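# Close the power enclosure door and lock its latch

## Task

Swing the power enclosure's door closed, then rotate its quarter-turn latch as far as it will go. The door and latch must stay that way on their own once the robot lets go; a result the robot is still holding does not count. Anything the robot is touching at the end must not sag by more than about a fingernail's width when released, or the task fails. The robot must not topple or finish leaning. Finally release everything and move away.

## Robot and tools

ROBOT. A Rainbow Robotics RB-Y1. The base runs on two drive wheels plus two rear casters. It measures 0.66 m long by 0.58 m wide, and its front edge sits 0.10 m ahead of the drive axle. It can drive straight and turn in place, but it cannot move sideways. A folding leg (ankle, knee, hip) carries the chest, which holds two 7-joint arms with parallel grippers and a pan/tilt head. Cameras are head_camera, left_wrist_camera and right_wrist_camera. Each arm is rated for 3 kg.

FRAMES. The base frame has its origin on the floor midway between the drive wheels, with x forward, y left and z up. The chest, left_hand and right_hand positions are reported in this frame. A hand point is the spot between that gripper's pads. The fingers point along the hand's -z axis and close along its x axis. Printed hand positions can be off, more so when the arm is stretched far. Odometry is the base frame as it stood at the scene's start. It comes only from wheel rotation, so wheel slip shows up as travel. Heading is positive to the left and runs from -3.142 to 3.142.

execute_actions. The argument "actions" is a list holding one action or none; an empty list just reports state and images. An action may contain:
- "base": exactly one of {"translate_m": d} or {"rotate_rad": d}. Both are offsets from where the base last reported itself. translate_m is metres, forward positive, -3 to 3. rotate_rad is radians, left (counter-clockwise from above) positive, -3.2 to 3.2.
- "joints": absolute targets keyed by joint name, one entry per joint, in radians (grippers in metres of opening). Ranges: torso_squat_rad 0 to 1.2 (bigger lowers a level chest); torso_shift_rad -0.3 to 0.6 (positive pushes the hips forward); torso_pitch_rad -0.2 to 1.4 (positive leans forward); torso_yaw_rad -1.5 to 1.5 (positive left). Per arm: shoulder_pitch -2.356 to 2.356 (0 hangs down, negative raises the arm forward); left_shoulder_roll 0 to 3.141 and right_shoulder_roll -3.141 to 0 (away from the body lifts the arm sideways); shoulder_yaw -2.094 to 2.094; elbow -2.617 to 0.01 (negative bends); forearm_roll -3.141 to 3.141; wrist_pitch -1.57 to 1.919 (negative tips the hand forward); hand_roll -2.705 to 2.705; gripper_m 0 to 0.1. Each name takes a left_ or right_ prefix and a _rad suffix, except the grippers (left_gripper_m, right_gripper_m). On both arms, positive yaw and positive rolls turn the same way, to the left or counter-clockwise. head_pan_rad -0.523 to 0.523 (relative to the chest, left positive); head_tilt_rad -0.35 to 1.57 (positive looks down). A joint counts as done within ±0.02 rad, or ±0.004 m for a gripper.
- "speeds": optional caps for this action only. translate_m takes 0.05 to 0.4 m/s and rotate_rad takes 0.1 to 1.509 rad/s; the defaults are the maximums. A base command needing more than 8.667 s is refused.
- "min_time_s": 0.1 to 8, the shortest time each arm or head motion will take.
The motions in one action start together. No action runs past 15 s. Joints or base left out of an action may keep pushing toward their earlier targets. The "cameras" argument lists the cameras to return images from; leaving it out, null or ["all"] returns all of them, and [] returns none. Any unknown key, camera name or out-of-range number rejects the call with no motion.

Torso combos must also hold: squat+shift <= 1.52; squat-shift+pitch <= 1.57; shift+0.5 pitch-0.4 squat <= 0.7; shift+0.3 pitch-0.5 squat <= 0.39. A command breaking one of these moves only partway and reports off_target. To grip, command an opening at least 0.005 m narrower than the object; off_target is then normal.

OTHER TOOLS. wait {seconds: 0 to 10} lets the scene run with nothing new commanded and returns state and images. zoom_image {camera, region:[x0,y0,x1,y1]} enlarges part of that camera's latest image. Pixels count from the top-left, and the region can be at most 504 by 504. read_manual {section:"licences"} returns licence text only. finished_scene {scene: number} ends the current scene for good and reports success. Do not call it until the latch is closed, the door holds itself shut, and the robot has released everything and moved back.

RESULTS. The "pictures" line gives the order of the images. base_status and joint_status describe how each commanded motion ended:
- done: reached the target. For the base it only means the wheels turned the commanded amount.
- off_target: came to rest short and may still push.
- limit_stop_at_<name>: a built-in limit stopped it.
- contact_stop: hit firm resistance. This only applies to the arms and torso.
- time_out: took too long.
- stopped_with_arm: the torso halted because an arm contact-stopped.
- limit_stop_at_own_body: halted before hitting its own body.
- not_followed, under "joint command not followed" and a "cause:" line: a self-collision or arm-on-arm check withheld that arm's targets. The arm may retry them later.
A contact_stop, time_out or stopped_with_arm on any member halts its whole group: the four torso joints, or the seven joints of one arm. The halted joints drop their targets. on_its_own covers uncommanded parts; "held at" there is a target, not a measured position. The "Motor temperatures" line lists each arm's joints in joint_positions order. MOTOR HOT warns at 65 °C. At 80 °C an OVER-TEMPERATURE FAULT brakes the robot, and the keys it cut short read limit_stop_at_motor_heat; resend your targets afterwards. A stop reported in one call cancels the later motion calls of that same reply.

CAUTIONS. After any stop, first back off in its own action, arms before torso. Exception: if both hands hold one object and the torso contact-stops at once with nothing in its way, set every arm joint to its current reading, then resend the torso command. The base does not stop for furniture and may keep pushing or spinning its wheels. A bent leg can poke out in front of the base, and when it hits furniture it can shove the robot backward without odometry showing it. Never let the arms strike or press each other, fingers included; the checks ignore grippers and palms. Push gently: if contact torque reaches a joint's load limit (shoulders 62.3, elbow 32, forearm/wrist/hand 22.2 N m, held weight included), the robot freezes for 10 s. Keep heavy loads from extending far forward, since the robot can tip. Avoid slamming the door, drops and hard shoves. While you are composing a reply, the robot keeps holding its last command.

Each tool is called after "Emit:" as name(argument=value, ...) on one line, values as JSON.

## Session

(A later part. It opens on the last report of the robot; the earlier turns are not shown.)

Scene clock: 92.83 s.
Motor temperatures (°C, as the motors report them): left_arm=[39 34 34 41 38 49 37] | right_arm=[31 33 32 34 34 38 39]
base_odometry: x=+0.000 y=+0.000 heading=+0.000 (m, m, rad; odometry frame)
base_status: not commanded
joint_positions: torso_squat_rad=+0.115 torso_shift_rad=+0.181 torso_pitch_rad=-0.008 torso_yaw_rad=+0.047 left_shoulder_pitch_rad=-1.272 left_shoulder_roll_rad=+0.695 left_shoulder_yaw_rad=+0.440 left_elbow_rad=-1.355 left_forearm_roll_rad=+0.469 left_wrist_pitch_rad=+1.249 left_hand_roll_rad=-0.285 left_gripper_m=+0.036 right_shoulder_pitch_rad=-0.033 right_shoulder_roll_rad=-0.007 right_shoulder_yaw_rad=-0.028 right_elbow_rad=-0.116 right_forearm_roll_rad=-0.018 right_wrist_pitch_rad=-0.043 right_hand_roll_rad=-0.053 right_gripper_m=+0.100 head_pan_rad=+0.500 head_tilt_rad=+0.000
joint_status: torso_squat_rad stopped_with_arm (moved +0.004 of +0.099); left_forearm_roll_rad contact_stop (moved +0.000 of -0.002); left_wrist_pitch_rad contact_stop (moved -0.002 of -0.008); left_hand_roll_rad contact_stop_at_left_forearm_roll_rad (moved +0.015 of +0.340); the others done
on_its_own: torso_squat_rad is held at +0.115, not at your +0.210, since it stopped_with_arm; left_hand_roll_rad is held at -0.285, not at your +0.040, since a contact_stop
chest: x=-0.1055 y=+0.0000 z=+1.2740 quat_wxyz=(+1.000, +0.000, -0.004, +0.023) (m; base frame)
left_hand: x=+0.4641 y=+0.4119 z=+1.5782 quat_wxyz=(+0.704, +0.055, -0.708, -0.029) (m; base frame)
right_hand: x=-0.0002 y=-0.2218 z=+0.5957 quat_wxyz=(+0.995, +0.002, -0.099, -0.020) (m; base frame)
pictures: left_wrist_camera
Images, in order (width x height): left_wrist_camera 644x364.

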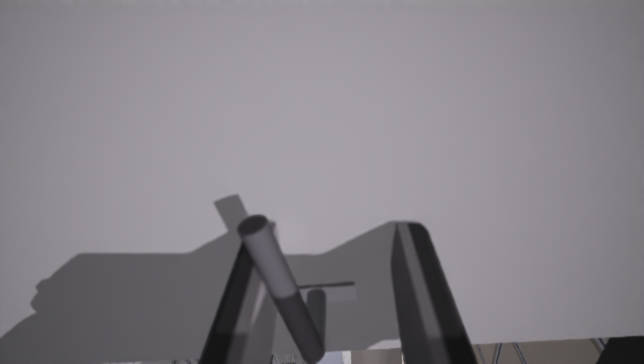

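Emit:
execute_actions(actions=[{"joints":{"left_shoulder_pitch_rad":-1.255}}], cameras=[])

Emit:
execute_actions(actions=[{"joints":{"torso_shift_rad":0.17,"torso_squat_rad":0.21,"torso_yaw_rad":0.043,"torso_pitch_rad":0,"left_hand_roll_rad":0.04,"left_shoulder_pitch_rad":-1.264,"left_shoulder_roll_rad":0.7,"left_shoulder_yaw_rad":0.442,"left_elbow_rad":-1.354,"left_forearm_roll_rad":0.466,"left_wrist_pitch_rad":1.243}}], cameras=["left_wrist_camera"])

Emit:
execute_actions(actions=[{"joints":{"torso_shift_rad":0.176,"left_gripper_m":0}}], cameras=["left_wrist_camera"])

Emit:
execute_actions(actions=[{"joints":{"torso_squat_rad":0.27,"torso_yaw_rad":0.038,"left_hand_roll_rad":0.35},"min_time_s":1}], cameras=["left_wrist_camera"])

Scene clock: 94.77 s.
Motor temperatures (°C, as the motors report them): left_arm=[39 34 34 41 38 49 37] | right_arm=[31 33 32 34 34 38 39]
base_odometry: x=+0.000 y=+0.000 heading=+0.000 (m, m, rad; odometry frame)
base_status: not commanded
joint_positions: torso_squat_rad=+0.115 torso_shift_rad=+0.180 torso_pitch_rad=-0.008 torso_yaw_rad=+0.047 left_shoulder_pitch_rad=-1.257 left_shoulder_roll_rad=+0.696 left_shoulder_yaw_rad=+0.440 left_elbow_rad=-1.356 left_forearm_roll_rad=+0.469 left_wrist_pitch_rad=+1.248 left_hand_roll_rad=-0.285 left_gripper_m=+0.036 right_shoulder_pitch_rad=-0.033 right_shoulder_roll_rad=-0.007 right_shoulder_yaw_rad=-0.028 right_elbow_rad=-0.116 right_forearm_roll_rad=-0.018 right_wrist_pitch_rad=-0.043 right_hand_roll_rad=-0.053 right_gripper_m=+0.100 head_pan_rad=+0.500 head_tilt_rad=+0.000
joint_status: all done
on_its_own: torso_squat_rad is held at +0.115, not at your +0.210, since it stopped_with_arm; left_hand_roll_rad is held at -0.285, not at your +0.040, since a contact_stop
chest: x=-0.1058 y=+0.0000 z=+1.2740 quat_wxyz=(+1.000, +0.000, -0.004, +0.023) (m; base frame)
left_hand: x=+0.4650 y=+0.4156 z=+1.5712 quat_wxyz=(+0.707, +0.057, -0.704, -0.027) (m; base frame)
right_hand: x=-0.0002 y=-0.2217 z=+0.5957 quat_wxyz=(+0.995, +0.002, -0.099, -0.020) (m; base frame)
pictures: none
No camera images: the call's "cameras" was empty. Leave "cameras" out to get every camera's image.

Scene clock: 95.83 s.
Motor temperatures (°C, as the motors report them): left_arm=[39 34 34 41 38 48 37] | right_arm=[31 33 32 34 34 38 39]
base_odometry: x=+0.000 y=+0.000 heading=+0.000 (m, m, rad; odometry frame)
base_status: not commanded
joint_positions: torso_squat_rad=+0.210 torso_shift_rad=+0.170 torso_pitch_rad=+0.000 torso_yaw_rad=+0.043 left_shoulder_pitch_rad=-1.264 left_shoulder_roll_rad=+0.700 left_shoulder_yaw_rad=+0.442 left_elbow_rad=-1.354 left_forearm_roll_rad=+0.466 left_wrist_pitch_rad=+1.243 left_hand_roll_rad=+0.040 left_gripper_m=+0.036 right_shoulder_pitch_rad=-0.033 right_shoulder_roll_rad=-0.007 right_shoulder_yaw_rad=-0.028 right_elbow_rad=-0.116 right_forearm_roll_rad=-0.018 right_wrist_pitch_rad=-0.043 right_hand_roll_rad=-0.053 right_gripper_m=+0.100 head_pan_rad=+0.500 head_tilt_rad=+0.000
joint_status: all done
chest: x=-0.1123 y=+0.0001 z=+1.2647 quat_wxyz=(+1.000, +0.000, +0.000, +0.022) (m; base frame)
left_hand: x=+0.4609 y=+0.4155 z=+1.5621 quat_wxyz=(+0.702, -0.057, -0.705, +0.088) (m; base frame)
right_hand: x=-0.0130 y=-0.2221 z=+0.5856 quat_wxyz=(+0.995, +0.001, -0.095, -0.022) (m; base frame)
pictures: left_wrist_camera
Images, in order (width x height): left_wrist_camera 644x364.

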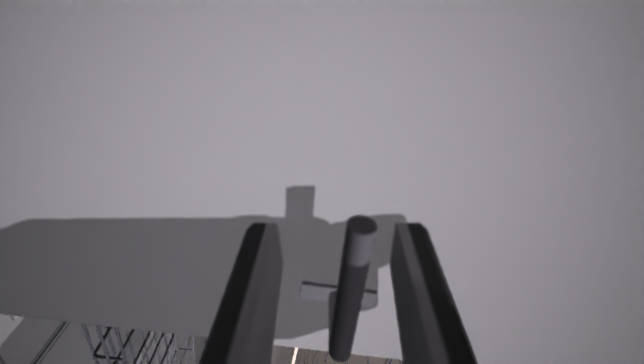

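Scene clock: 96.67 s.
Motor temperatures (°C, as the motors report them): left_arm=[39 34 34 41 37 48 37] | right_arm=[31 33 32 34 34 38 39]
base_odometry: x=+0.000 y=+0.000 heading=+0.000 (m, m, rad; odometry frame)
base_status: not commanded
joint_positions: torso_squat_rad=+0.210 torso_shift_rad=+0.176 torso_pitch_rad=-0.001 torso_yaw_rad=+0.043 left_shoulder_pitch_rad=-1.266 left_shoulder_roll_rad=+0.702 left_shoulder_yaw_rad=+0.443 left_elbow_rad=-1.355 left_forearm_roll_rad=+0.466 left_wrist_pitch_rad=+1.242 left_hand_roll_rad=+0.040 left_gripper_m=+0.007 right_shoulder_pitch_rad=-0.033 right_shoulder_roll_rad=-0.007 right_shoulder_yaw_rad=-0.028 right_elbow_rad=-0.116 right_forearm_roll_rad=-0.018 right_wrist_pitch_rad=-0.043 right_hand_roll_rad=-0.053 right_gripper_m=+0.100 head_pan_rad=+0.500 head_tilt_rad=+0.000
joint_status: left_gripper_m off_target (ended at +0.007, target +0.000); the others done
chest: x=-0.1085 y=+0.0001 z=+1.2640 quat_wxyz=(+1.000, +0.000, +0.000, +0.022) (m; base frame)
left_hand: x=+0.4633 y=+0.4161 z=+1.5643 quat_wxyz=(+0.700, -0.057, -0.707, +0.088) (m; base frame)
right_hand: x=-0.0089 y=-0.2220 z=+0.5849 quat_wxyz=(+0.995, +0.001, -0.095, -0.022) (m; base frame)
pictures: left_wrist_camera
Images, in order (width x height): left_wrist_camera 644x364.

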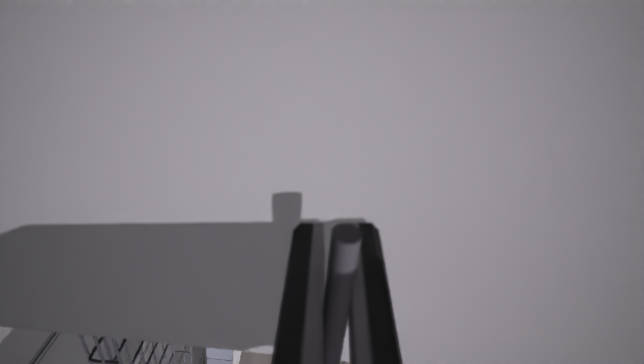

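Scene clock: 97.97 s.
Motor temperatures (°C, as the motors report them): left_arm=[39 34 34 41 38 48 37] | right_arm=[31 33 32 34 34 38 39]
base_odometry: x=+0.000 y=+0.000 heading=+0.000 (m, m, rad; odometry frame)
base_status: not commanded
joint_positions: torso_squat_rad=+0.270 torso_shift_rad=+0.175 torso_pitch_rad=-0.002 torso_yaw_rad=+0.039 left_shoulder_pitch_rad=-1.270 left_shoulder_roll_rad=+0.706 left_shoulder_yaw_rad=+0.445 left_elbow_rad=-1.358 left_forearm_roll_rad=+0.465 left_wrist_pitch_rad=+1.240 left_hand_roll_rad=+0.349 left_gripper_m=+0.011 right_shoulder_pitch_rad=-0.033 right_shoulder_roll_rad=-0.007 right_shoulder_yaw_rad=-0.028 right_elbow_rad=-0.116 right_forearm_roll_rad=-0.018 right_wrist_pitch_rad=-0.043 right_hand_roll_rad=-0.053 right_gripper_m=+0.100 head_pan_rad=+0.500 head_tilt_rad=+0.000
joint_status: all done
chest: x=-0.1109 y=+0.0003 z=+1.2542 quat_wxyz=(+1.000, +0.000, -0.001, +0.019) (m; base frame)
left_hand: x=+0.4600 y=+0.4152 z=+1.5601 quat_wxyz=(+0.674, -0.166, -0.694, +0.193) (m; base frame)
right_hand: x=-0.0114 y=-0.2224 z=+0.5753 quat_wxyz=(+0.995, +0.001, -0.096, -0.024) (m; base frame)
pictures: left_wrist_camera
Images, in order (width x height): left_wrist_camera 644x364.

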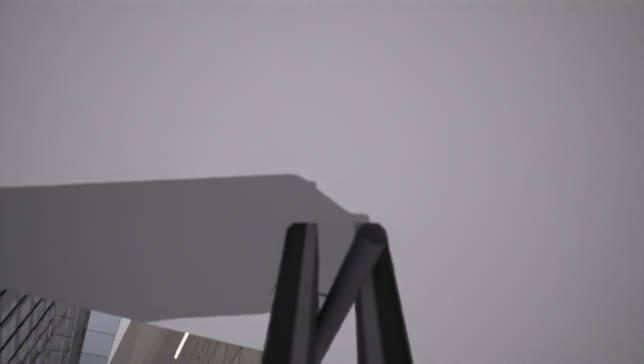

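Emit:
execute_actions(actions=[{"joints":{"torso_squat_rad":0.2,"left_hand_roll_rad":-0.05,"torso_yaw_rad":0.043}}], cameras=[])

Emit:
execute_actions(actions=[{"base":{"translate_m":0.012},"speeds":{"translate_m":0.05}}], cameras=["left_wrist_camera"])

Emit:
execute_actions(actions=[{"joints":{"left_hand_roll_rad":0.3,"left_shoulder_pitch_rad":-1.245},"min_time_s":1.2}], cameras=["head_camera","left_wrist_camera"])

Scene clock: 101.07 s.
Motor temperatures (°C, as the motors report them): left_arm=[38 34 34 41 38 48 37] | right_arm=[31 33 32 34 34 38 39]
base_odometry: x=+0.000 y=+0.000 heading=+0.000 (m, m, rad; odometry frame)
base_status: not commanded
joint_positions: torso_squat_rad=+0.200 torso_shift_rad=+0.176 torso_pitch_rad=+0.000 torso_yaw_rad=+0.043 left_shoulder_pitch_rad=-1.264 left_shoulder_roll_rad=+0.701 left_shoulder_yaw_rad=+0.443 left_elbow_rad=-1.354 left_forearm_roll_rad=+0.466 left_wrist_pitch_rad=+1.243 left_hand_roll_rad=-0.050 left_gripper_m=+0.007 right_shoulder_pitch_rad=-0.033 right_shoulder_roll_rad=-0.007 right_shoulder_yaw_rad=-0.028 right_elbow_rad=-0.116 right_forearm_roll_rad=-0.018 right_wrist_pitch_rad=-0.043 right_hand_roll_rad=-0.053 right_gripper_m=+0.100 head_pan_rad=+0.500 head_tilt_rad=+0.000
joint_status: all done
on_its_own: left_gripper_m moved -0.005 toward your old target +0.000
chest: x=-0.1082 y=+0.0002 z=+1.2654 quat_wxyz=(+1.000, +0.000, +0.000, +0.022) (m; base frame)
left_hand: x=+0.4644 y=+0.4160 z=+1.5636 quat_wxyz=(+0.704, -0.026, -0.707, +0.057) (m; base frame)
right_hand: x=-0.0087 y=-0.2220 z=+0.5863 quat_wxyz=(+0.995, +0.001, -0.095, -0.022) (m; base frame)
pictures: none
No camera images: the call's "cameras" was empty. Leave "cameras" out to get every camera's image.

Scene clock: 102.23 s.
Motor temperatures (°C, as the motors report them): left_arm=[38 34 34 41 38 49 37] | right_arm=[31 33 32 34 34 38 39]
base_odometry: x=+0.011 y=+0.000 heading=+0.001 (m, m, rad; odometry frame)
base_status: done
joint_positions: torso_squat_rad=+0.201 torso_shift_rad=+0.174 torso_pitch_rad=-0.004 torso_yaw_rad=+0.044 left_shoulder_pitch_rad=-1.262 left_shoulder_roll_rad=+0.699 left_shoulder_yaw_rad=+0.442 left_elbow_rad=-1.356 left_forearm_roll_rad=+0.468 left_wrist_pitch_rad=+1.247 left_hand_roll_rad=-0.050 left_gripper_m=+0.007 right_shoulder_pitch_rad=-0.032 right_shoulder_roll_rad=-0.007 right_shoulder_yaw_rad=-0.028 right_elbow_rad=-0.116 right_forearm_roll_rad=-0.018 right_wrist_pitch_rad=-0.043 right_hand_roll_rad=-0.053 right_gripper_m=+0.100 head_pan_rad=+0.500 head_tilt_rad=+0.000
joint_status: not commanded
chest: x=-0.1105 y=-0.0003 z=+1.2656 quat_wxyz=(+1.000, +0.000, -0.002, +0.022) (m; base frame)
left_hand: x=+0.4616 y=+0.4145 z=+1.5635 quat_wxyz=(+0.705, -0.026, -0.706, +0.055) (m; base frame)
right_hand: x=-0.0087 y=-0.2221 z=+0.5867 quat_wxyz=(+0.995, +0.002, -0.096, -0.022) (m; base frame)
pictures: left_wrist_camera
Images, in order (width x height): left_wrist_camera 644x364.

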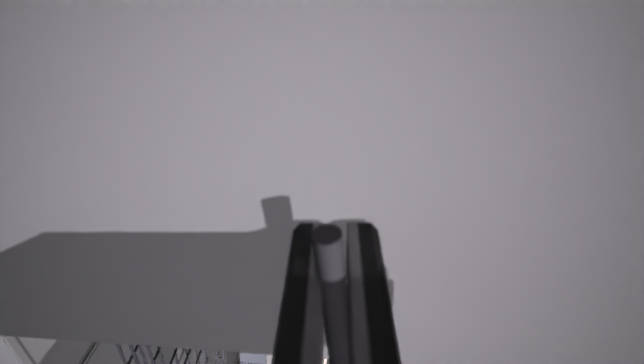

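Scene clock: 103.73 s.
Motor temperatures (°C, as the motors report them): left_arm=[38 34 34 41 38 49 37] | right_arm=[31 33 32 34 34 38 39]
base_odometry: x=+0.011 y=+0.000 heading=+0.001 (m, m, rad; odometry frame)
base_status: not commanded
joint_positions: torso_squat_rad=+0.201 torso_shift_rad=+0.174 torso_pitch_rad=-0.004 torso_yaw_rad=+0.044 left_shoulder_pitch_rad=-1.250 left_shoulder_roll_rad=+0.701 left_shoulder_yaw_rad=+0.442 left_elbow_rad=-1.359 left_forearm_roll_rad=+0.467 left_wrist_pitch_rad=+1.244 left_hand_roll_rad=+0.299 left_gripper_m=+0.010 right_shoulder_pitch_rad=-0.032 right_shoulder_roll_rad=-0.007 right_shoulder_yaw_rad=-0.028 right_elbow_rad=-0.116 right_forearm_roll_rad=-0.018 right_wrist_pitch_rad=-0.043 right_hand_roll_rad=-0.053 right_gripper_m=+0.100 head_pan_rad=+0.500 head_tilt_rad=+0.000
joint_status: all done
chest: x=-0.1107 y=-0.0006 z=+1.2656 quat_wxyz=(+1.000, +0.001, -0.002, +0.022) (m; base frame)
left_hand: x=+0.4617 y=+0.4173 z=+1.5599 quat_wxyz=(+0.686, -0.145, -0.690, +0.179) (m; base frame)
right_hand: x=-0.0085 y=-0.2219 z=+0.5866 quat_wxyz=(+0.995, +0.002, -0.097, -0.022) (m; base frame)
pictures: head_camera, left_wrist_camera
Images, in order (width x height): head_camera 896x504, left_wrist_camera 644x364.

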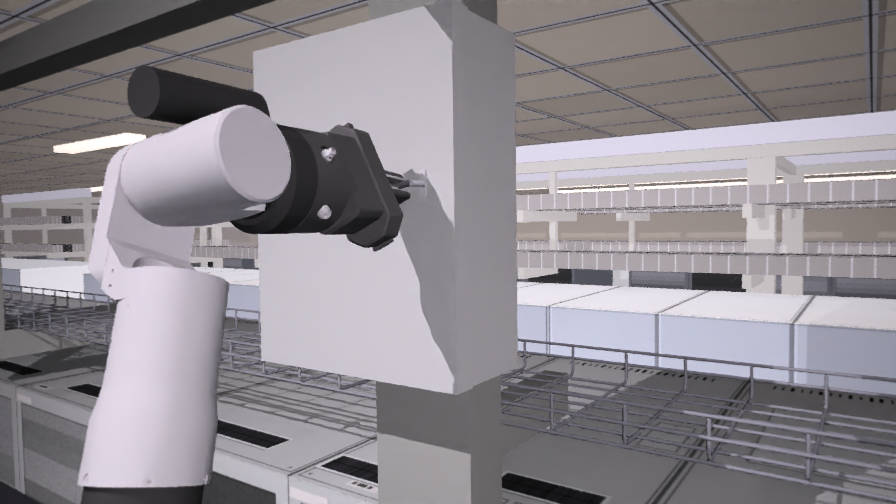

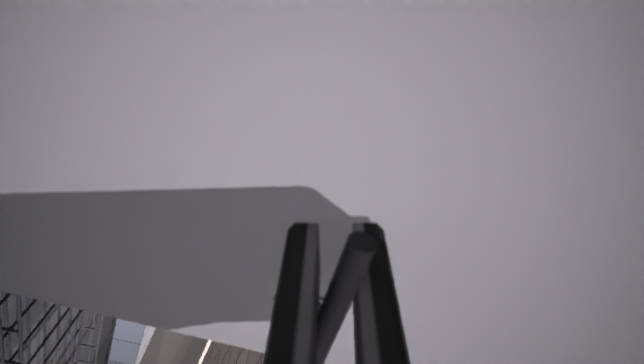

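Emit:
execute_actions(actions=[{"joints":{"left_hand_roll_rad":0.0,"left_shoulder_pitch_rad":-1.264}}], cameras=[])

Emit:
execute_actions(actions=[{"base":{"translate_m":0.012},"speeds":{"translate_m":0.05}}], cameras=[])

Emit:
execute_actions(actions=[{"joints":{"left_hand_roll_rad":0.35,"left_shoulder_pitch_rad":-1.245},"min_time_s":1.2}], cameras=["head_camera","left_wrist_camera"])

Scene clock: 105.47 s.
Motor temperatures (°C, as the motors report them): left_arm=[38 34 34 41 38 49 37] | right_arm=[31 33 32 34 34 38 39]
base_odometry: x=+0.011 y=+0.000 heading=+0.001 (m, m, rad; odometry frame)
base_status: not commanded
joint_positions: torso_squat_rad=+0.201 torso_shift_rad=+0.174 torso_pitch_rad=-0.004 torso_yaw_rad=+0.044 left_shoulder_pitch_rad=-1.262 left_shoulder_roll_rad=+0.699 left_shoulder_yaw_rad=+0.442 left_elbow_rad=-1.356 left_forearm_roll_rad=+0.468 left_wrist_pitch_rad=+1.247 left_hand_roll_rad=+0.000 left_gripper_m=+0.006 right_shoulder_pitch_rad=-0.033 right_shoulder_roll_rad=-0.007 right_shoulder_yaw_rad=-0.028 right_elbow_rad=-0.116 right_forearm_roll_rad=-0.018 right_wrist_pitch_rad=-0.043 right_hand_roll_rad=-0.053 right_gripper_m=+0.100 head_pan_rad=+0.500 head_tilt_rad=+0.000
joint_status: all done
on_its_own: left_gripper_m moved -0.004 toward your old target +0.000
chest: x=-0.1106 y=-0.0003 z=+1.2656 quat_wxyz=(+1.000, +0.000, -0.002, +0.022) (m; base frame)
left_hand: x=+0.4615 y=+0.4145 z=+1.5637 quat_wxyz=(+0.704, -0.044, -0.705, +0.073) (m; base frame)
right_hand: x=-0.0086 y=-0.2221 z=+0.5867 quat_wxyz=(+0.995, +0.002, -0.097, -0.022) (m; base frame)
pictures: none
No camera images: the call's "cameras" was empty. Leave "cameras" out to get every camera's image.

Scene clock: 106.67 s.
Motor temperatures (°C, as the motors report them): left_arm=[38 35 34 41 39 51 37] | right_arm=[31 33 32 34 34 38 39]
base_odometry: x=+0.022 y=+0.000 heading=+0.001 (m, m, rad; odometry frame)
base_status: done
joint_positions: torso_squat_rad=+0.201 torso_shift_rad=+0.174 torso_pitch_rad=-0.004 torso_yaw_rad=+0.043 left_shoulder_pitch_rad=-1.262 left_shoulder_roll_rad=+0.695 left_shoulder_yaw_rad=+0.439 left_elbow_rad=-1.356 left_forearm_roll_rad=+0.469 left_wrist_pitch_rad=+1.248 left_hand_roll_rad=+0.000 left_gripper_m=+0.006 right_shoulder_pitch_rad=-0.032 right_shoulder_roll_rad=-0.007 right_shoulder_yaw_rad=-0.028 right_elbow_rad=-0.116 right_forearm_roll_rad=-0.018 right_wrist_pitch_rad=-0.043 right_hand_roll_rad=-0.053 right_gripper_m=+0.100 head_pan_rad=+0.500 head_tilt_rad=+0.000
joint_status: not commanded
chest: x=-0.1107 y=-0.0010 z=+1.2656 quat_wxyz=(+1.000, +0.001, -0.002, +0.022) (m; base frame)
left_hand: x=+0.4626 y=+0.4100 z=+1.5633 quat_wxyz=(+0.705, -0.046, -0.705, +0.070) (m; base frame)
right_hand: x=-0.0088 y=-0.2222 z=+0.5865 quat_wxyz=(+0.995, +0.002, -0.097, -0.022) (m; base frame)
pictures: none
No camera images: the call's "cameras" was empty. Leave "cameras" out to get every camera's image.

Scene clock: 108.17 s.
Motor temperatures (°C, as the motors report them): left_arm=[38 35 34 41 39 51 37] | right_arm=[31 33 32 34 34 38 39]
base_odometry: x=+0.022 y=+0.000 heading=+0.001 (m, m, rad; odometry frame)
base_status: not commanded
joint_positions: torso_squat_rad=+0.201 torso_shift_rad=+0.174 torso_pitch_rad=-0.004 torso_yaw_rad=+0.043 left_shoulder_pitch_rad=-1.250 left_shoulder_roll_rad=+0.698 left_shoulder_yaw_rad=+0.440 left_elbow_rad=-1.359 left_forearm_roll_rad=+0.469 left_wrist_pitch_rad=+1.244 left_hand_roll_rad=+0.349 left_gripper_m=+0.012 right_shoulder_pitch_rad=-0.032 right_shoulder_roll_rad=-0.007 right_shoulder_yaw_rad=-0.028 right_elbow_rad=-0.116 right_forearm_roll_rad=-0.018 right_wrist_pitch_rad=-0.043 right_hand_roll_rad=-0.053 right_gripper_m=+0.100 head_pan_rad=+0.500 head_tilt_rad=+0.000
joint_status: all done
chest: x=-0.1108 y=-0.0013 z=+1.2656 quat_wxyz=(+1.000, +0.001, -0.002, +0.022) (m; base frame)
left_hand: x=+0.4627 y=+0.4135 z=+1.5596 quat_wxyz=(+0.682, -0.163, -0.686, +0.194) (m; base frame)
right_hand: x=-0.0087 y=-0.2220 z=+0.5864 quat_wxyz=(+0.995, +0.002, -0.097, -0.022) (m; base frame)
pictures: head_camera, left_wrist_camera
Images, in order (width x height): head_camera 896x504, left_wrist_camera 644x364.

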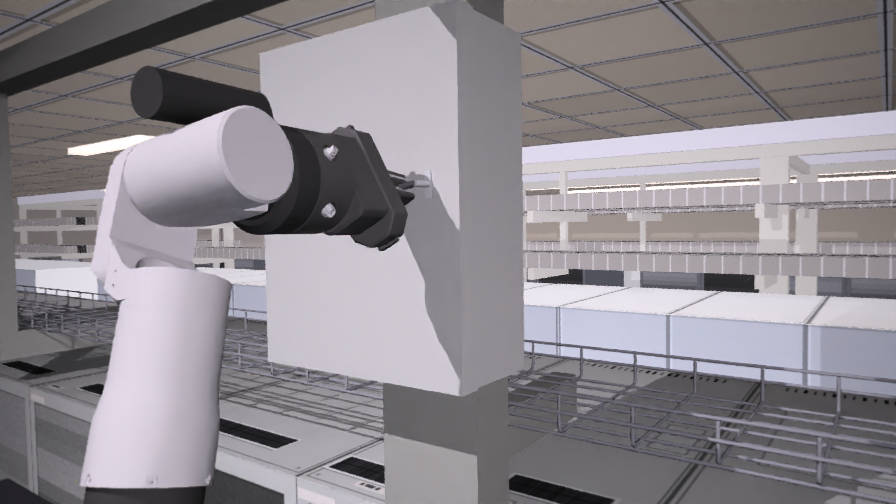

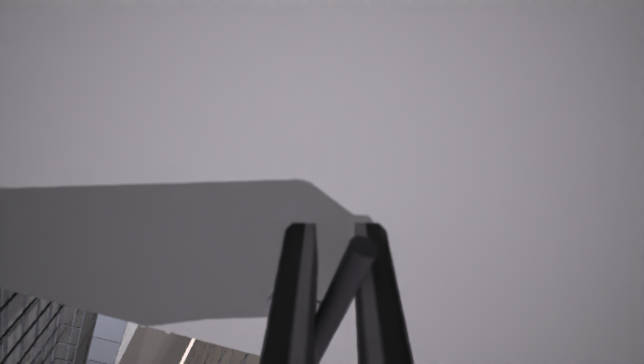

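Emit:
execute_actions(actions=[{"joints":{"left_hand_roll_rad":-0.167,"left_shoulder_pitch_rad":-1.264,"left_gripper_m":0.08}}], cameras=["left_wrist_camera"])

Emit:
execute_actions(actions=[{"joints":{"torso_shift_rad":0.08,"torso_yaw_rad":0.02}}], cameras=["head_camera","left_wrist_camera"])

Emit:
zoom_image(camera="head_camera", region=[330,0,600,400])

Scene clock: 110.30 s.
Motor temperatures (°C, as the motors report them): left_arm=[38 35 34 41 40 50 37] | right_arm=[31 33 32 34 34 38 39]
base_odometry: x=+0.022 y=+0.000 heading=+0.001 (m, m, rad; odometry frame)
base_status: not commanded
joint_positions: torso_squat_rad=+0.200 torso_shift_rad=+0.175 torso_pitch_rad=-0.002 torso_yaw_rad=+0.043 left_shoulder_pitch_rad=-1.266 left_shoulder_roll_rad=+0.702 left_shoulder_yaw_rad=+0.443 left_elbow_rad=-1.356 left_forearm_roll_rad=+0.466 left_wrist_pitch_rad=+1.242 left_hand_roll_rad=-0.167 left_gripper_m=+0.079 right_shoulder_pitch_rad=-0.033 right_shoulder_roll_rad=-0.007 right_shoulder_yaw_rad=-0.028 right_elbow_rad=-0.116 right_forearm_roll_rad=-0.018 right_wrist_pitch_rad=-0.043 right_hand_roll_rad=-0.053 right_gripper_m=+0.100 head_pan_rad=+0.500 head_tilt_rad=+0.000
joint_status: all done
chest: x=-0.1094 y=+0.0000 z=+1.2655 quat_wxyz=(+1.000, +0.000, -0.001, +0.022) (m; base frame)
left_hand: x=+0.4614 y=+0.4160 z=+1.5673 quat_wxyz=(+0.704, +0.017, -0.710, +0.015) (m; base frame)
right_hand: x=-0.0086 y=-0.2220 z=+0.5865 quat_wxyz=(+0.995, +0.001, -0.096, -0.022) (m; base frame)
pictures: left_wrist_camera
Images, in order (width x height): left_wrist_camera 644x364.

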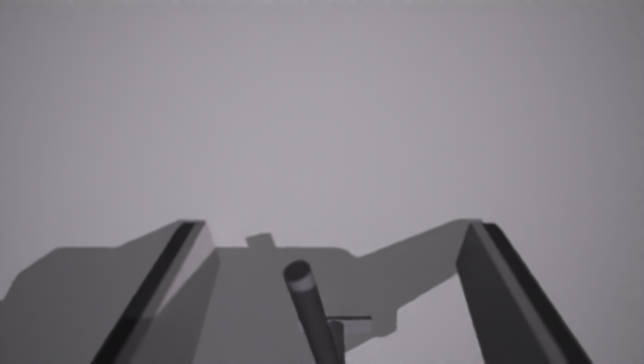

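Scene clock: 111.73 s.
Motor temperatures (°C, as the motors report them): left_arm=[38 35 34 41 40 50 37] | right_arm=[31 33 32 34 34 38 39]
base_odometry: x=+0.023 y=+0.000 heading=+0.001 (m, m, rad; odometry frame)
base_status: not commanded
joint_positions: torso_squat_rad=+0.200 torso_shift_rad=+0.080 torso_pitch_rad=+0.000 torso_yaw_rad=+0.020 left_shoulder_pitch_rad=-1.264 left_shoulder_roll_rad=+0.700 left_shoulder_yaw_rad=+0.442 left_elbow_rad=-1.354 left_forearm_roll_rad=+0.466 left_wrist_pitch_rad=+1.243 left_hand_roll_rad=-0.167 left_gripper_m=+0.080 right_shoulder_pitch_rad=-0.033 right_shoulder_roll_rad=-0.007 right_shoulder_yaw_rad=-0.028 right_elbow_rad=-0.116 right_forearm_roll_rad=-0.018 right_wrist_pitch_rad=-0.043 right_hand_roll_rad=-0.053 right_gripper_m=+0.100 head_pan_rad=+0.500 head_tilt_rad=+0.000
joint_status: all done
chest: x=-0.1732 y=+0.0001 z=+1.2738 quat_wxyz=(+1.000, +0.000, +0.000, +0.010) (m; base frame)
left_hand: x=+0.4091 y=+0.4023 z=+1.5717 quat_wxyz=(+0.707, +0.008, -0.707, +0.007) (m; base frame)
right_hand: x=-0.0791 y=-0.2242 z=+0.5947 quat_wxyz=(+0.995, +0.000, -0.095, -0.034) (m; base frame)
pictures: head_camera, left_wrist_camera
Images, in order (width x height): head_camera 896x504, left_wrist_camera 644x364.

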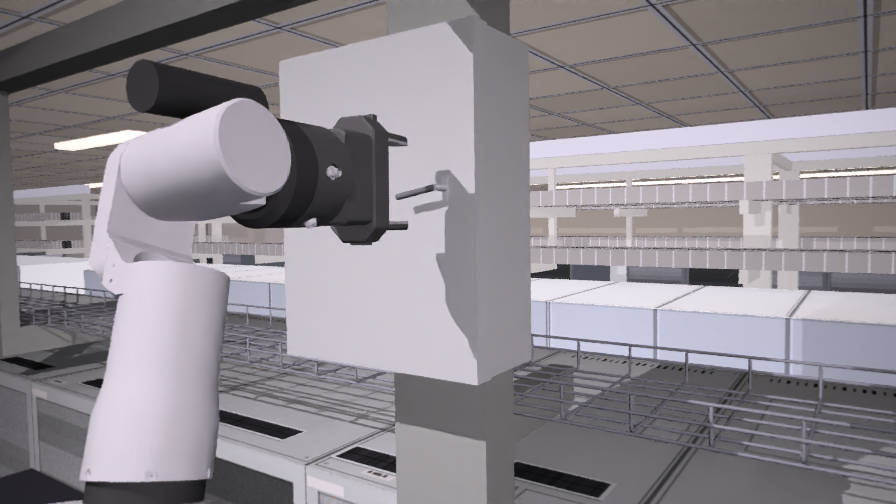

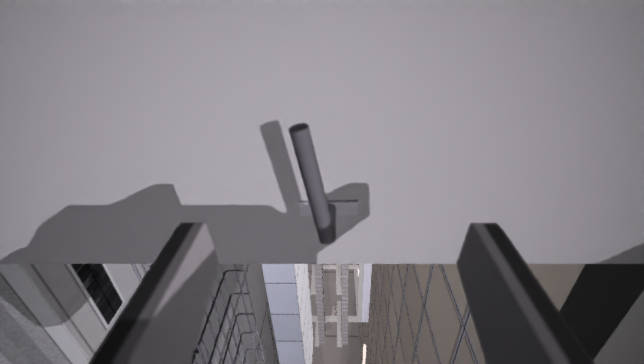

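Region (330, 0, 600, 400) of head_camera's 896x504 image, scaled by 1.260, with more detail than that image has; it fills the left 340 columns of this view, and the rest is white.

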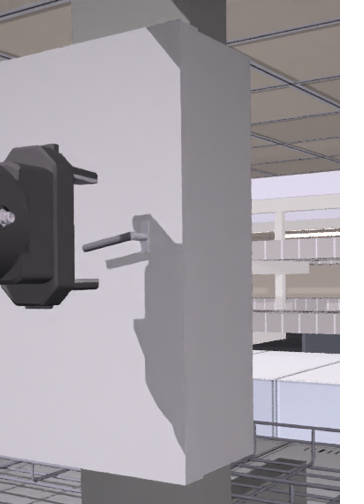

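Emit:
execute_actions(actions=[{"joints":{"torso_shift_rad":0.162,"torso_yaw_rad":0.04,"torso_squat_rad":0.24}}], cameras=[])

Emit:
execute_actions(actions=[{"joints":{"torso_shift_rad":0.166,"torso_squat_rad":0.38,"left_gripper_m":0.036,"left_hand_roll_rad":0.05}}], cameras=["head_camera","left_wrist_camera"])

Scene clock: 114.53 s.
Motor temperatures (°C, as the motors report them): left_arm=[38 35 34 41 39 49 37] | right_arm=[31 33 32 34 34 38 39]
base_odometry: x=+0.023 y=+0.000 heading=+0.001 (m, m, rad; odometry frame)
base_status: not commanded
joint_positions: torso_squat_rad=+0.240 torso_shift_rad=+0.162 torso_pitch_rad=+0.000 torso_yaw_rad=+0.040 left_shoulder_pitch_rad=-1.264 left_shoulder_roll_rad=+0.700 left_shoulder_yaw_rad=+0.442 left_elbow_rad=-1.354 left_forearm_roll_rad=+0.466 left_wrist_pitch_rad=+1.243 left_hand_roll_rad=-0.167 left_gripper_m=+0.080 right_shoulder_pitch_rad=-0.033 right_shoulder_roll_rad=-0.007 right_shoulder_yaw_rad=-0.028 right_elbow_rad=-0.116 right_forearm_roll_rad=-0.018 right_wrist_pitch_rad=-0.043 right_hand_roll_rad=-0.053 right_gripper_m=+0.100 head_pan_rad=+0.500 head_tilt_rad=+0.000
joint_status: all done
chest: x=-0.1182 y=+0.0001 z=+1.2610 quat_wxyz=(+1.000, +0.000, +0.000, +0.020) (m; base frame)
left_hand: x=+0.4562 y=+0.4137 z=+1.5586 quat_wxyz=(+0.707, +0.015, -0.707, +0.014) (m; base frame)
right_hand: x=-0.0199 y=-0.2223 z=+0.5818 quat_wxyz=(+0.995, +0.001, -0.094, -0.024) (m; base frame)
pictures: none
No camera images: the call's "cameras" was empty. Leave "cameras" out to get every camera's image.

Scene clock: 115.80 s.
Motor temperatures (°C, as the motors report them): left_arm=[38 35 34 41 39 49 37] | right_arm=[31 33 32 34 34 38 39]
base_odometry: x=+0.023 y=+0.000 heading=+0.001 (m, m, rad; odometry frame)
base_status: not commanded
joint_positions: torso_squat_rad=+0.380 torso_shift_rad=+0.166 torso_pitch_rad=-0.002 torso_yaw_rad=+0.040 left_shoulder_pitch_rad=-1.272 left_shoulder_roll_rad=+0.705 left_shoulder_yaw_rad=+0.445 left_elbow_rad=-1.358 left_forearm_roll_rad=+0.465 left_wrist_pitch_rad=+1.238 left_hand_roll_rad=+0.050 left_gripper_m=+0.045 right_shoulder_pitch_rad=-0.033 right_shoulder_roll_rad=-0.007 right_shoulder_yaw_rad=-0.028 right_elbow_rad=-0.116 right_forearm_roll_rad=-0.018 right_wrist_pitch_rad=-0.043 right_hand_roll_rad=-0.053 right_gripper_m=+0.100 head_pan_rad=+0.500 head_tilt_rad=+0.000
joint_status: left_gripper_m off_target (ended at +0.045, target +0.036); the others done
chest: x=-0.1213 y=+0.0000 z=+1.2311 quat_wxyz=(+1.000, +0.000, -0.001, +0.020) (m; base frame)
left_hand: x=+0.4490 y=+0.4148 z=+1.5380 quat_wxyz=(+0.694, -0.061, -0.711, +0.090) (m; base frame)
right_hand: x=-0.0218 y=-0.2222 z=+0.5520 quat_wxyz=(+0.995, +0.001, -0.095, -0.024) (m; base frame)
pictures: head_camera, left_wrist_camera
Images, in order (width x height): head_camera 896x504, left_wrist_camera 644x364.

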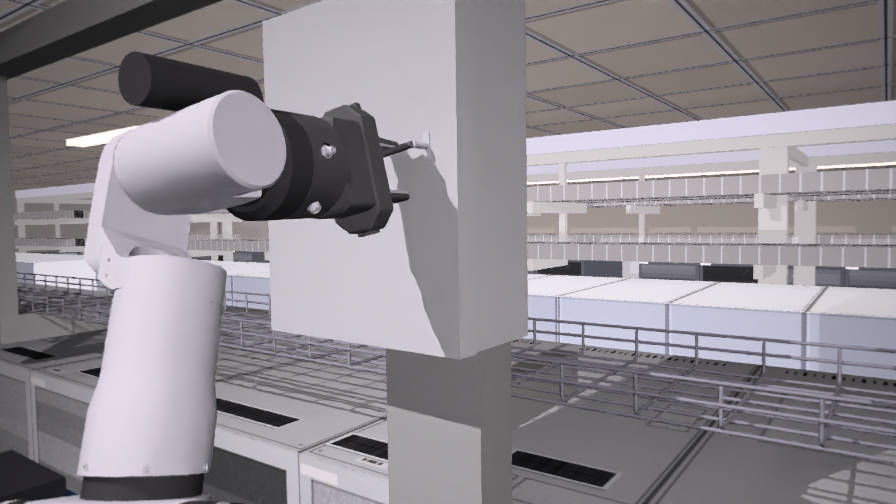

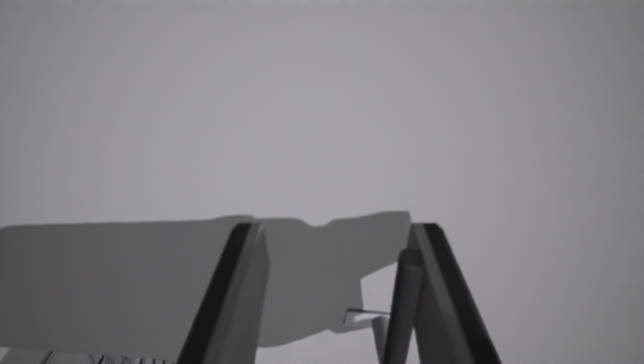

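Emit:
execute_actions(actions=[{"joints":{"torso_squat_rad":0.2,"left_gripper_m":0.08,"left_hand_roll_rad":-0.167,"torso_shift_rad":0.14,"torso_yaw_rad":-0.02,"head_tilt_rad":-0.05}}], cameras=["head_camera","left_wrist_camera"])

Emit:
zoom_image(camera="head_camera", region=[380,10,520,110])

Emit:
zoom_image(camera="head_camera", region=[380,350,520,450])

Scene clock: 118.97 s.
Motor temperatures (°C, as the motors report them): left_arm=[38 35 34 41 39 50 37] | right_arm=[31 33 32 34 34 38 39]
base_odometry: x=+0.023 y=+0.000 heading=+0.001 (m, m, rad; odometry frame)
base_status: not commanded
joint_positions: torso_squat_rad=+0.251 torso_shift_rad=+0.146 torso_pitch_rad=-0.003 torso_yaw_rad=+0.000 left_shoulder_pitch_rad=-1.264 left_shoulder_roll_rad=+0.701 left_shoulder_yaw_rad=+0.443 left_elbow_rad=-1.355 left_forearm_roll_rad=+0.466 left_wrist_pitch_rad=+1.243 left_hand_roll_rad=-0.167 left_gripper_m=+0.080 right_shoulder_pitch_rad=-0.032 right_shoulder_roll_rad=-0.007 right_shoulder_yaw_rad=-0.028 right_elbow_rad=-0.116 right_forearm_roll_rad=-0.018 right_wrist_pitch_rad=-0.043 right_hand_roll_rad=-0.053 right_gripper_m=+0.100 head_pan_rad=+0.500 head_tilt_rad=-0.050
joint_status: torso_squat_rad contact_stop (moved -0.129 of -0.180); torso_yaw_rad contact_stop (moved -0.040 of -0.060); the others done
on_its_own: torso_squat_rad is held at +0.251, not at your +0.200, since a contact_stop; torso_yaw_rad is held at +0.000, not at your -0.020, since a contact_stop
chest: x=-0.1300 y=+0.0003 z=+1.2607 quat_wxyz=(+1.000, +0.000, -0.001, +0.000) (m; base frame)
left_hand: x=+0.4591 y=+0.3915 z=+1.5602 quat_wxyz=(+0.706, +0.001, -0.708, +0.000) (m; base frame)
right_hand: x=-0.0386 y=-0.2260 z=+0.5819 quat_wxyz=(+0.994, -0.001, -0.096, -0.043) (m; base frame)
pictures: head_camera, left_wrist_camera
Images, in order (width x height): head_camera 896x504, left_wrist_camera 644x364.

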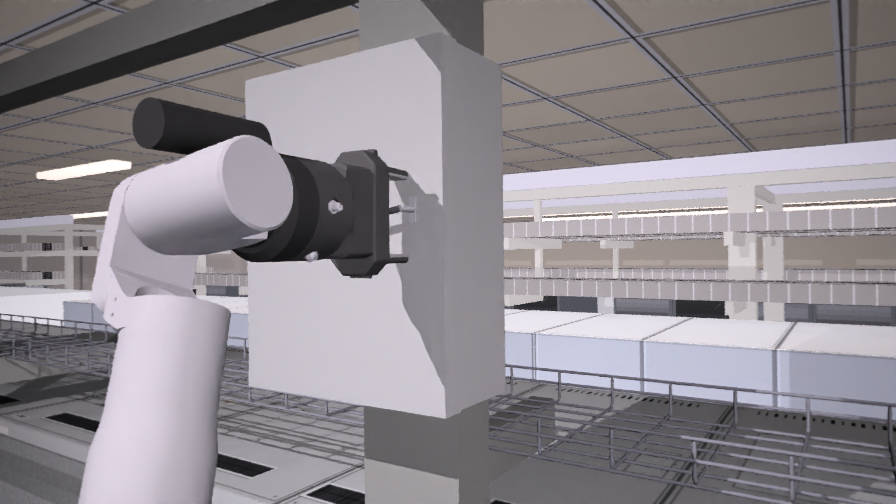

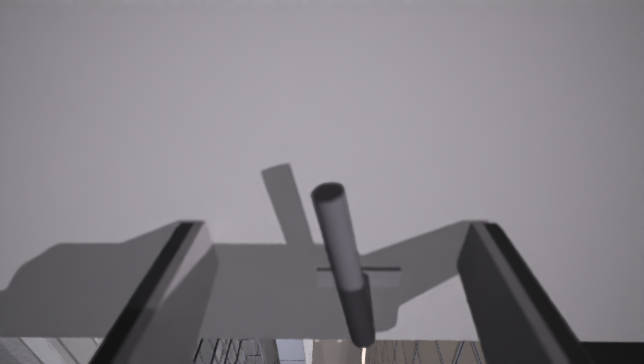

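Region (380, 10, 520, 110) of head_camera's 896x504 image, scaled by 3.600, with more detail than that image has; it fills the top 360 rows of this view, and the rest is white.

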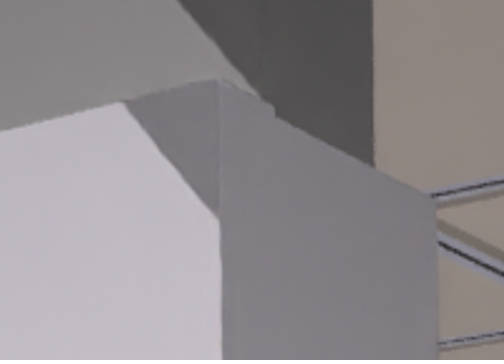

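Region (380, 350, 520, 450) of head_camera's 896x504 image, scaled by 3.600, with more detail than that image has; it fills the top 360 rows of this view, and the rest is white.

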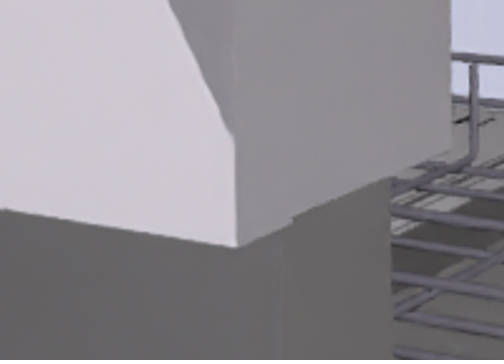

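Emit:
execute_actions(actions=[{"joints":{"torso_shift_rad":0.138,"torso_squat_rad":0.22,"left_hand_roll_rad":-0.05}}], cameras=[])

Emit:
execute_actions(actions=[{"joints":{"left_gripper_m":0}}], cameras=[])

Emit:
execute_actions(actions=[{"joints":{"left_elbow_rad":-1.284,"left_wrist_pitch_rad":1.18,"left_shoulder_pitch_rad":-1.272},"min_time_s":2}], cameras=["left_wrist_camera"])

Emit:
execute_actions(actions=[{"joints":{"left_hand_roll_rad":0.35},"min_time_s":1.5}], cameras=["head_camera","left_wrist_camera"])

Scene clock: 122.37 s.
Motor temperatures (°C, as the motors report them): left_arm=[38 34 34 41 39 49 37] | right_arm=[31 33 32 34 34 38 39]
base_odometry: x=+0.023 y=+0.000 heading=+0.001 (m, m, rad; odometry frame)
base_status: not commanded
joint_positions: torso_squat_rad=+0.220 torso_shift_rad=+0.138 torso_pitch_rad=-0.002 torso_yaw_rad=+0.000 left_shoulder_pitch_rad=-1.264 left_shoulder_roll_rad=+0.700 left_shoulder_yaw_rad=+0.442 left_elbow_rad=-1.354 left_forearm_roll_rad=+0.466 left_wrist_pitch_rad=+1.243 left_hand_roll_rad=-0.050 left_gripper_m=+0.080 right_shoulder_pitch_rad=-0.032 right_shoulder_roll_rad=-0.007 right_shoulder_yaw_rad=-0.028 right_elbow_rad=-0.116 right_forearm_roll_rad=-0.018 right_wrist_pitch_rad=-0.043 right_hand_roll_rad=-0.053 right_gripper_m=+0.100 head_pan_rad=+0.500 head_tilt_rad=-0.050
joint_status: all done
on_its_own: torso_yaw_rad is held at +0.000, not at your -0.020, since a contact_stop
chest: x=-0.1347 y=+0.0002 z=+1.2666 quat_wxyz=(+1.000, +0.000, -0.001, +0.000) (m; base frame)
left_hand: x=+0.4550 y=+0.3908 z=+1.5653 quat_wxyz=(+0.705, -0.041, -0.707, +0.041) (m; base frame)
right_hand: x=-0.0438 y=-0.2261 z=+0.5876 quat_wxyz=(+0.994, -0.001, -0.096, -0.044) (m; base frame)
pictures: none
No camera images: the call's "cameras" was empty. Leave "cameras" out to get every camera's image.

Scene clock: 123.63 s.
Motor temperatures (°C, as the motors report them): left_arm=[38 34 34 41 39 48 37] | right_arm=[31 33 32 34 34 38 39]
base_odometry: x=+0.023 y=+0.000 heading=+0.001 (m, m, rad; odometry frame)
base_status: not commanded
joint_positions: torso_squat_rad=+0.220 torso_shift_rad=+0.138 torso_pitch_rad=-0.002 torso_yaw_rad=+0.000 left_shoulder_pitch_rad=-1.264 left_shoulder_roll_rad=+0.700 left_shoulder_yaw_rad=+0.442 left_elbow_rad=-1.354 left_forearm_roll_rad=+0.466 left_wrist_pitch_rad=+1.243 left_hand_roll_rad=-0.050 left_gripper_m=+0.007 right_shoulder_pitch_rad=-0.032 right_shoulder_roll_rad=-0.007 right_shoulder_yaw_rad=-0.028 right_elbow_rad=-0.116 right_forearm_roll_rad=-0.018 right_wrist_pitch_rad=-0.043 right_hand_roll_rad=-0.053 right_gripper_m=+0.100 head_pan_rad=+0.500 head_tilt_rad=-0.050
joint_status: left_gripper_m off_target (ended at +0.007, target +0.000)
on_its_own: torso_yaw_rad is held at +0.000, not at your -0.020, since a contact_stop
chest: x=-0.1347 y=+0.0002 z=+1.2666 quat_wxyz=(+1.000, +0.000, -0.001, +0.000) (m; base frame)
left_hand: x=+0.4549 y=+0.3907 z=+1.5656 quat_wxyz=(+0.705, -0.041, -0.707, +0.041) (m; base frame)
right_hand: x=-0.0438 y=-0.2260 z=+0.5876 quat_wxyz=(+0.994, -0.001, -0.096, -0.044) (m; base frame)
pictures: none
No camera images: the call's "cameras" was empty. Leave "cameras" out to get every camera's image.

Scene clock: 126.03 s.
Motor temperatures (°C, as the motors report them): left_arm=[38 34 34 41 39 48 37] | right_arm=[31 33 32 34 34 38 39]
base_odometry: x=+0.022 y=+0.000 heading=+0.002 (m, m, rad; odometry frame)
base_status: not commanded
joint_positions: torso_squat_rad=+0.221 torso_shift_rad=+0.136 torso_pitch_rad=-0.006 torso_yaw_rad=+0.001 left_shoulder_pitch_rad=-1.272 left_shoulder_roll_rad=+0.698 left_shoulder_yaw_rad=+0.441 left_elbow_rad=-1.297 left_forearm_roll_rad=+0.470 left_wrist_pitch_rad=+1.194 left_hand_roll_rad=-0.050 left_gripper_m=+0.006 right_shoulder_pitch_rad=-0.032 right_shoulder_roll_rad=-0.007 right_shoulder_yaw_rad=-0.028 right_elbow_rad=-0.116 right_forearm_roll_rad=-0.018 right_wrist_pitch_rad=-0.043 right_hand_roll_rad=-0.053 right_gripper_m=+0.100 head_pan_rad=+0.500 head_tilt_rad=-0.050
joint_status: left_wrist_pitch_rad contact_stop (moved -0.049 of -0.063); the others done
on_its_own: torso_yaw_rad is held at +0.000, not at your -0.020, since a contact_stop
chest: x=-0.1372 y=-0.0004 z=+1.2667 quat_wxyz=(+1.000, +0.000, -0.003, +0.000) (m; base frame)
left_hand: x=+0.4623 y=+0.3937 z=+1.5642 quat_wxyz=(+0.702, -0.050, -0.709, +0.050) (m; base frame)
right_hand: x=-0.0437 y=-0.2260 z=+0.5879 quat_wxyz=(+0.994, +0.000, -0.097, -0.043) (m; base frame)
pictures: left_wrist_camera
Images, in order (width x height): left_wrist_camera 644x364.

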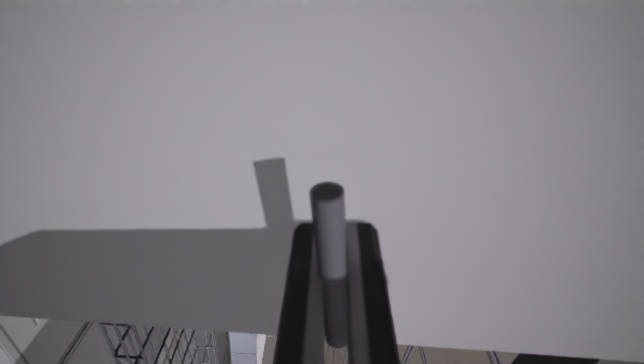

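not run: a stop came earlier in this reply.

Emit:
execute_actions(actions=[{"joints":{"left_hand_roll_rad":0.4},"min_time_s":1.5}], cameras=["head_camera","left_wrist_camera"])

Scene clock: 128.17 s.
Motor temperatures (°C, as the motors report them): left_arm=[38 34 34 41 38 48 37] | right_arm=[31 33 32 34 34 38 39]
base_odometry: x=+0.022 y=+0.000 heading=+0.002 (m, m, rad; odometry frame)
base_status: not commanded
joint_positions: torso_squat_rad=+0.221 torso_shift_rad=+0.136 torso_pitch_rad=-0.006 torso_yaw_rad=+0.001 left_shoulder_pitch_rad=-1.272 left_shoulder_roll_rad=+0.700 left_shoulder_yaw_rad=+0.441 left_elbow_rad=-1.297 left_forearm_roll_rad=+0.469 left_wrist_pitch_rad=+1.194 left_hand_roll_rad=+0.399 left_gripper_m=+0.013 right_shoulder_pitch_rad=-0.032 right_shoulder_roll_rad=-0.007 right_shoulder_yaw_rad=-0.028 right_elbow_rad=-0.116 right_forearm_roll_rad=-0.018 right_wrist_pitch_rad=-0.043 right_hand_roll_rad=-0.053 right_gripper_m=+0.100 head_pan_rad=+0.500 head_tilt_rad=-0.050
joint_status: all done
on_its_own: torso_yaw_rad is held at +0.000, not at your -0.020, since a contact_stop
chest: x=-0.1371 y=-0.0001 z=+1.2667 quat_wxyz=(+1.000, +0.000, -0.003, +0.000) (m; base frame)
left_hand: x=+0.4621 y=+0.3955 z=+1.5638 quat_wxyz=(+0.673, -0.205, -0.680, +0.206) (m; base frame)
right_hand: x=-0.0436 y=-0.2260 z=+0.5880 quat_wxyz=(+0.994, +0.000, -0.097, -0.043) (m; base frame)
pictures: head_camera, left_wrist_camera
Images, in order (width x height): head_camera 896x504, left_wrist_camera 644x364.

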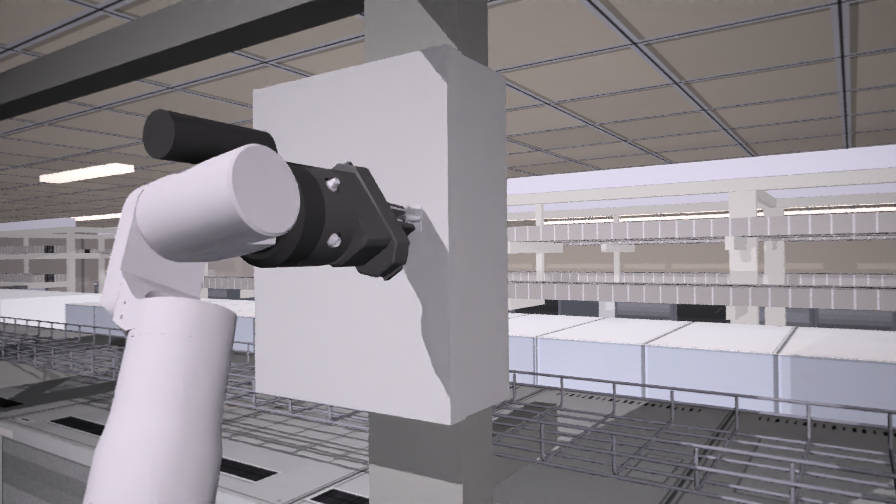

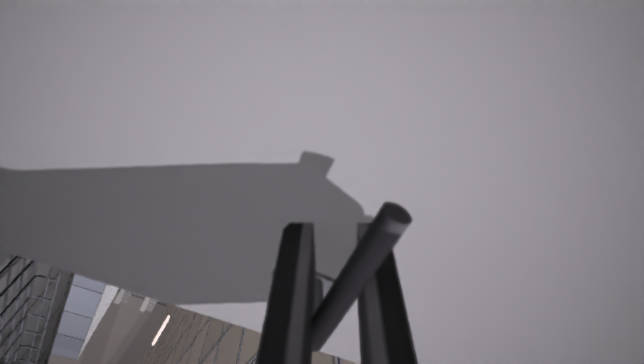

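Emit:
execute_actions(actions=[{"joints":{"left_hand_roll_rad":-0.6},"min_time_s":2.5}], cameras=["head_camera","left_wrist_camera"])

Scene clock: 131.80 s.
Motor temperatures (°C, as the motors report them): left_arm=[38 34 34 41 38 48 37] | right_arm=[31 33 32 34 34 38 39]
base_odometry: x=+0.022 y=+0.000 heading=+0.002 (m, m, rad; odometry frame)
base_status: not commanded
joint_positions: torso_squat_rad=+0.220 torso_shift_rad=+0.136 torso_pitch_rad=-0.006 torso_yaw_rad=+0.001 left_shoulder_pitch_rad=-1.273 left_shoulder_roll_rad=+0.699 left_shoulder_yaw_rad=+0.443 left_elbow_rad=-1.297 left_forearm_roll_rad=+0.470 left_wrist_pitch_rad=+1.193 left_hand_roll_rad=-0.599 left_gripper_m=+0.015 right_shoulder_pitch_rad=-0.032 right_shoulder_roll_rad=-0.007 right_shoulder_yaw_rad=-0.028 right_elbow_rad=-0.116 right_forearm_roll_rad=-0.018 right_wrist_pitch_rad=-0.043 right_hand_roll_rad=-0.053 right_gripper_m=+0.100 head_pan_rad=+0.500 head_tilt_rad=-0.050
joint_status: all done
on_its_own: torso_yaw_rad is held at +0.000, not at your -0.020, since a contact_stop
chest: x=-0.1369 y=-0.0002 z=+1.2666 quat_wxyz=(+1.000, +0.000, -0.003, +0.000) (m; base frame)
left_hand: x=+0.4620 y=+0.3950 z=+1.5653 quat_wxyz=(+0.688, +0.145, -0.697, -0.141) (m; base frame)
right_hand: x=-0.0436 y=-0.2260 z=+0.5879 quat_wxyz=(+0.994, +0.000, -0.097, -0.043) (m; base frame)
pictures: head_camera, left_wrist_camera
Images, in order (width x height): head_camera 896x504, left_wrist_camera 644x364.

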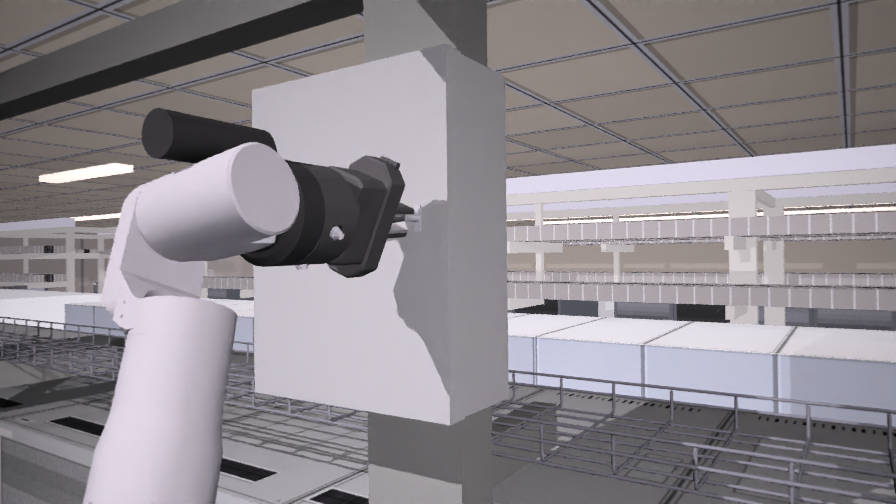

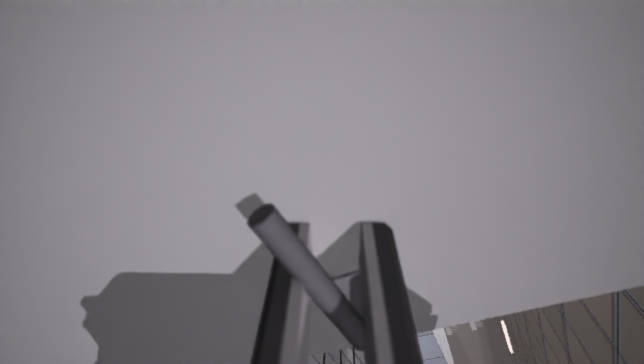

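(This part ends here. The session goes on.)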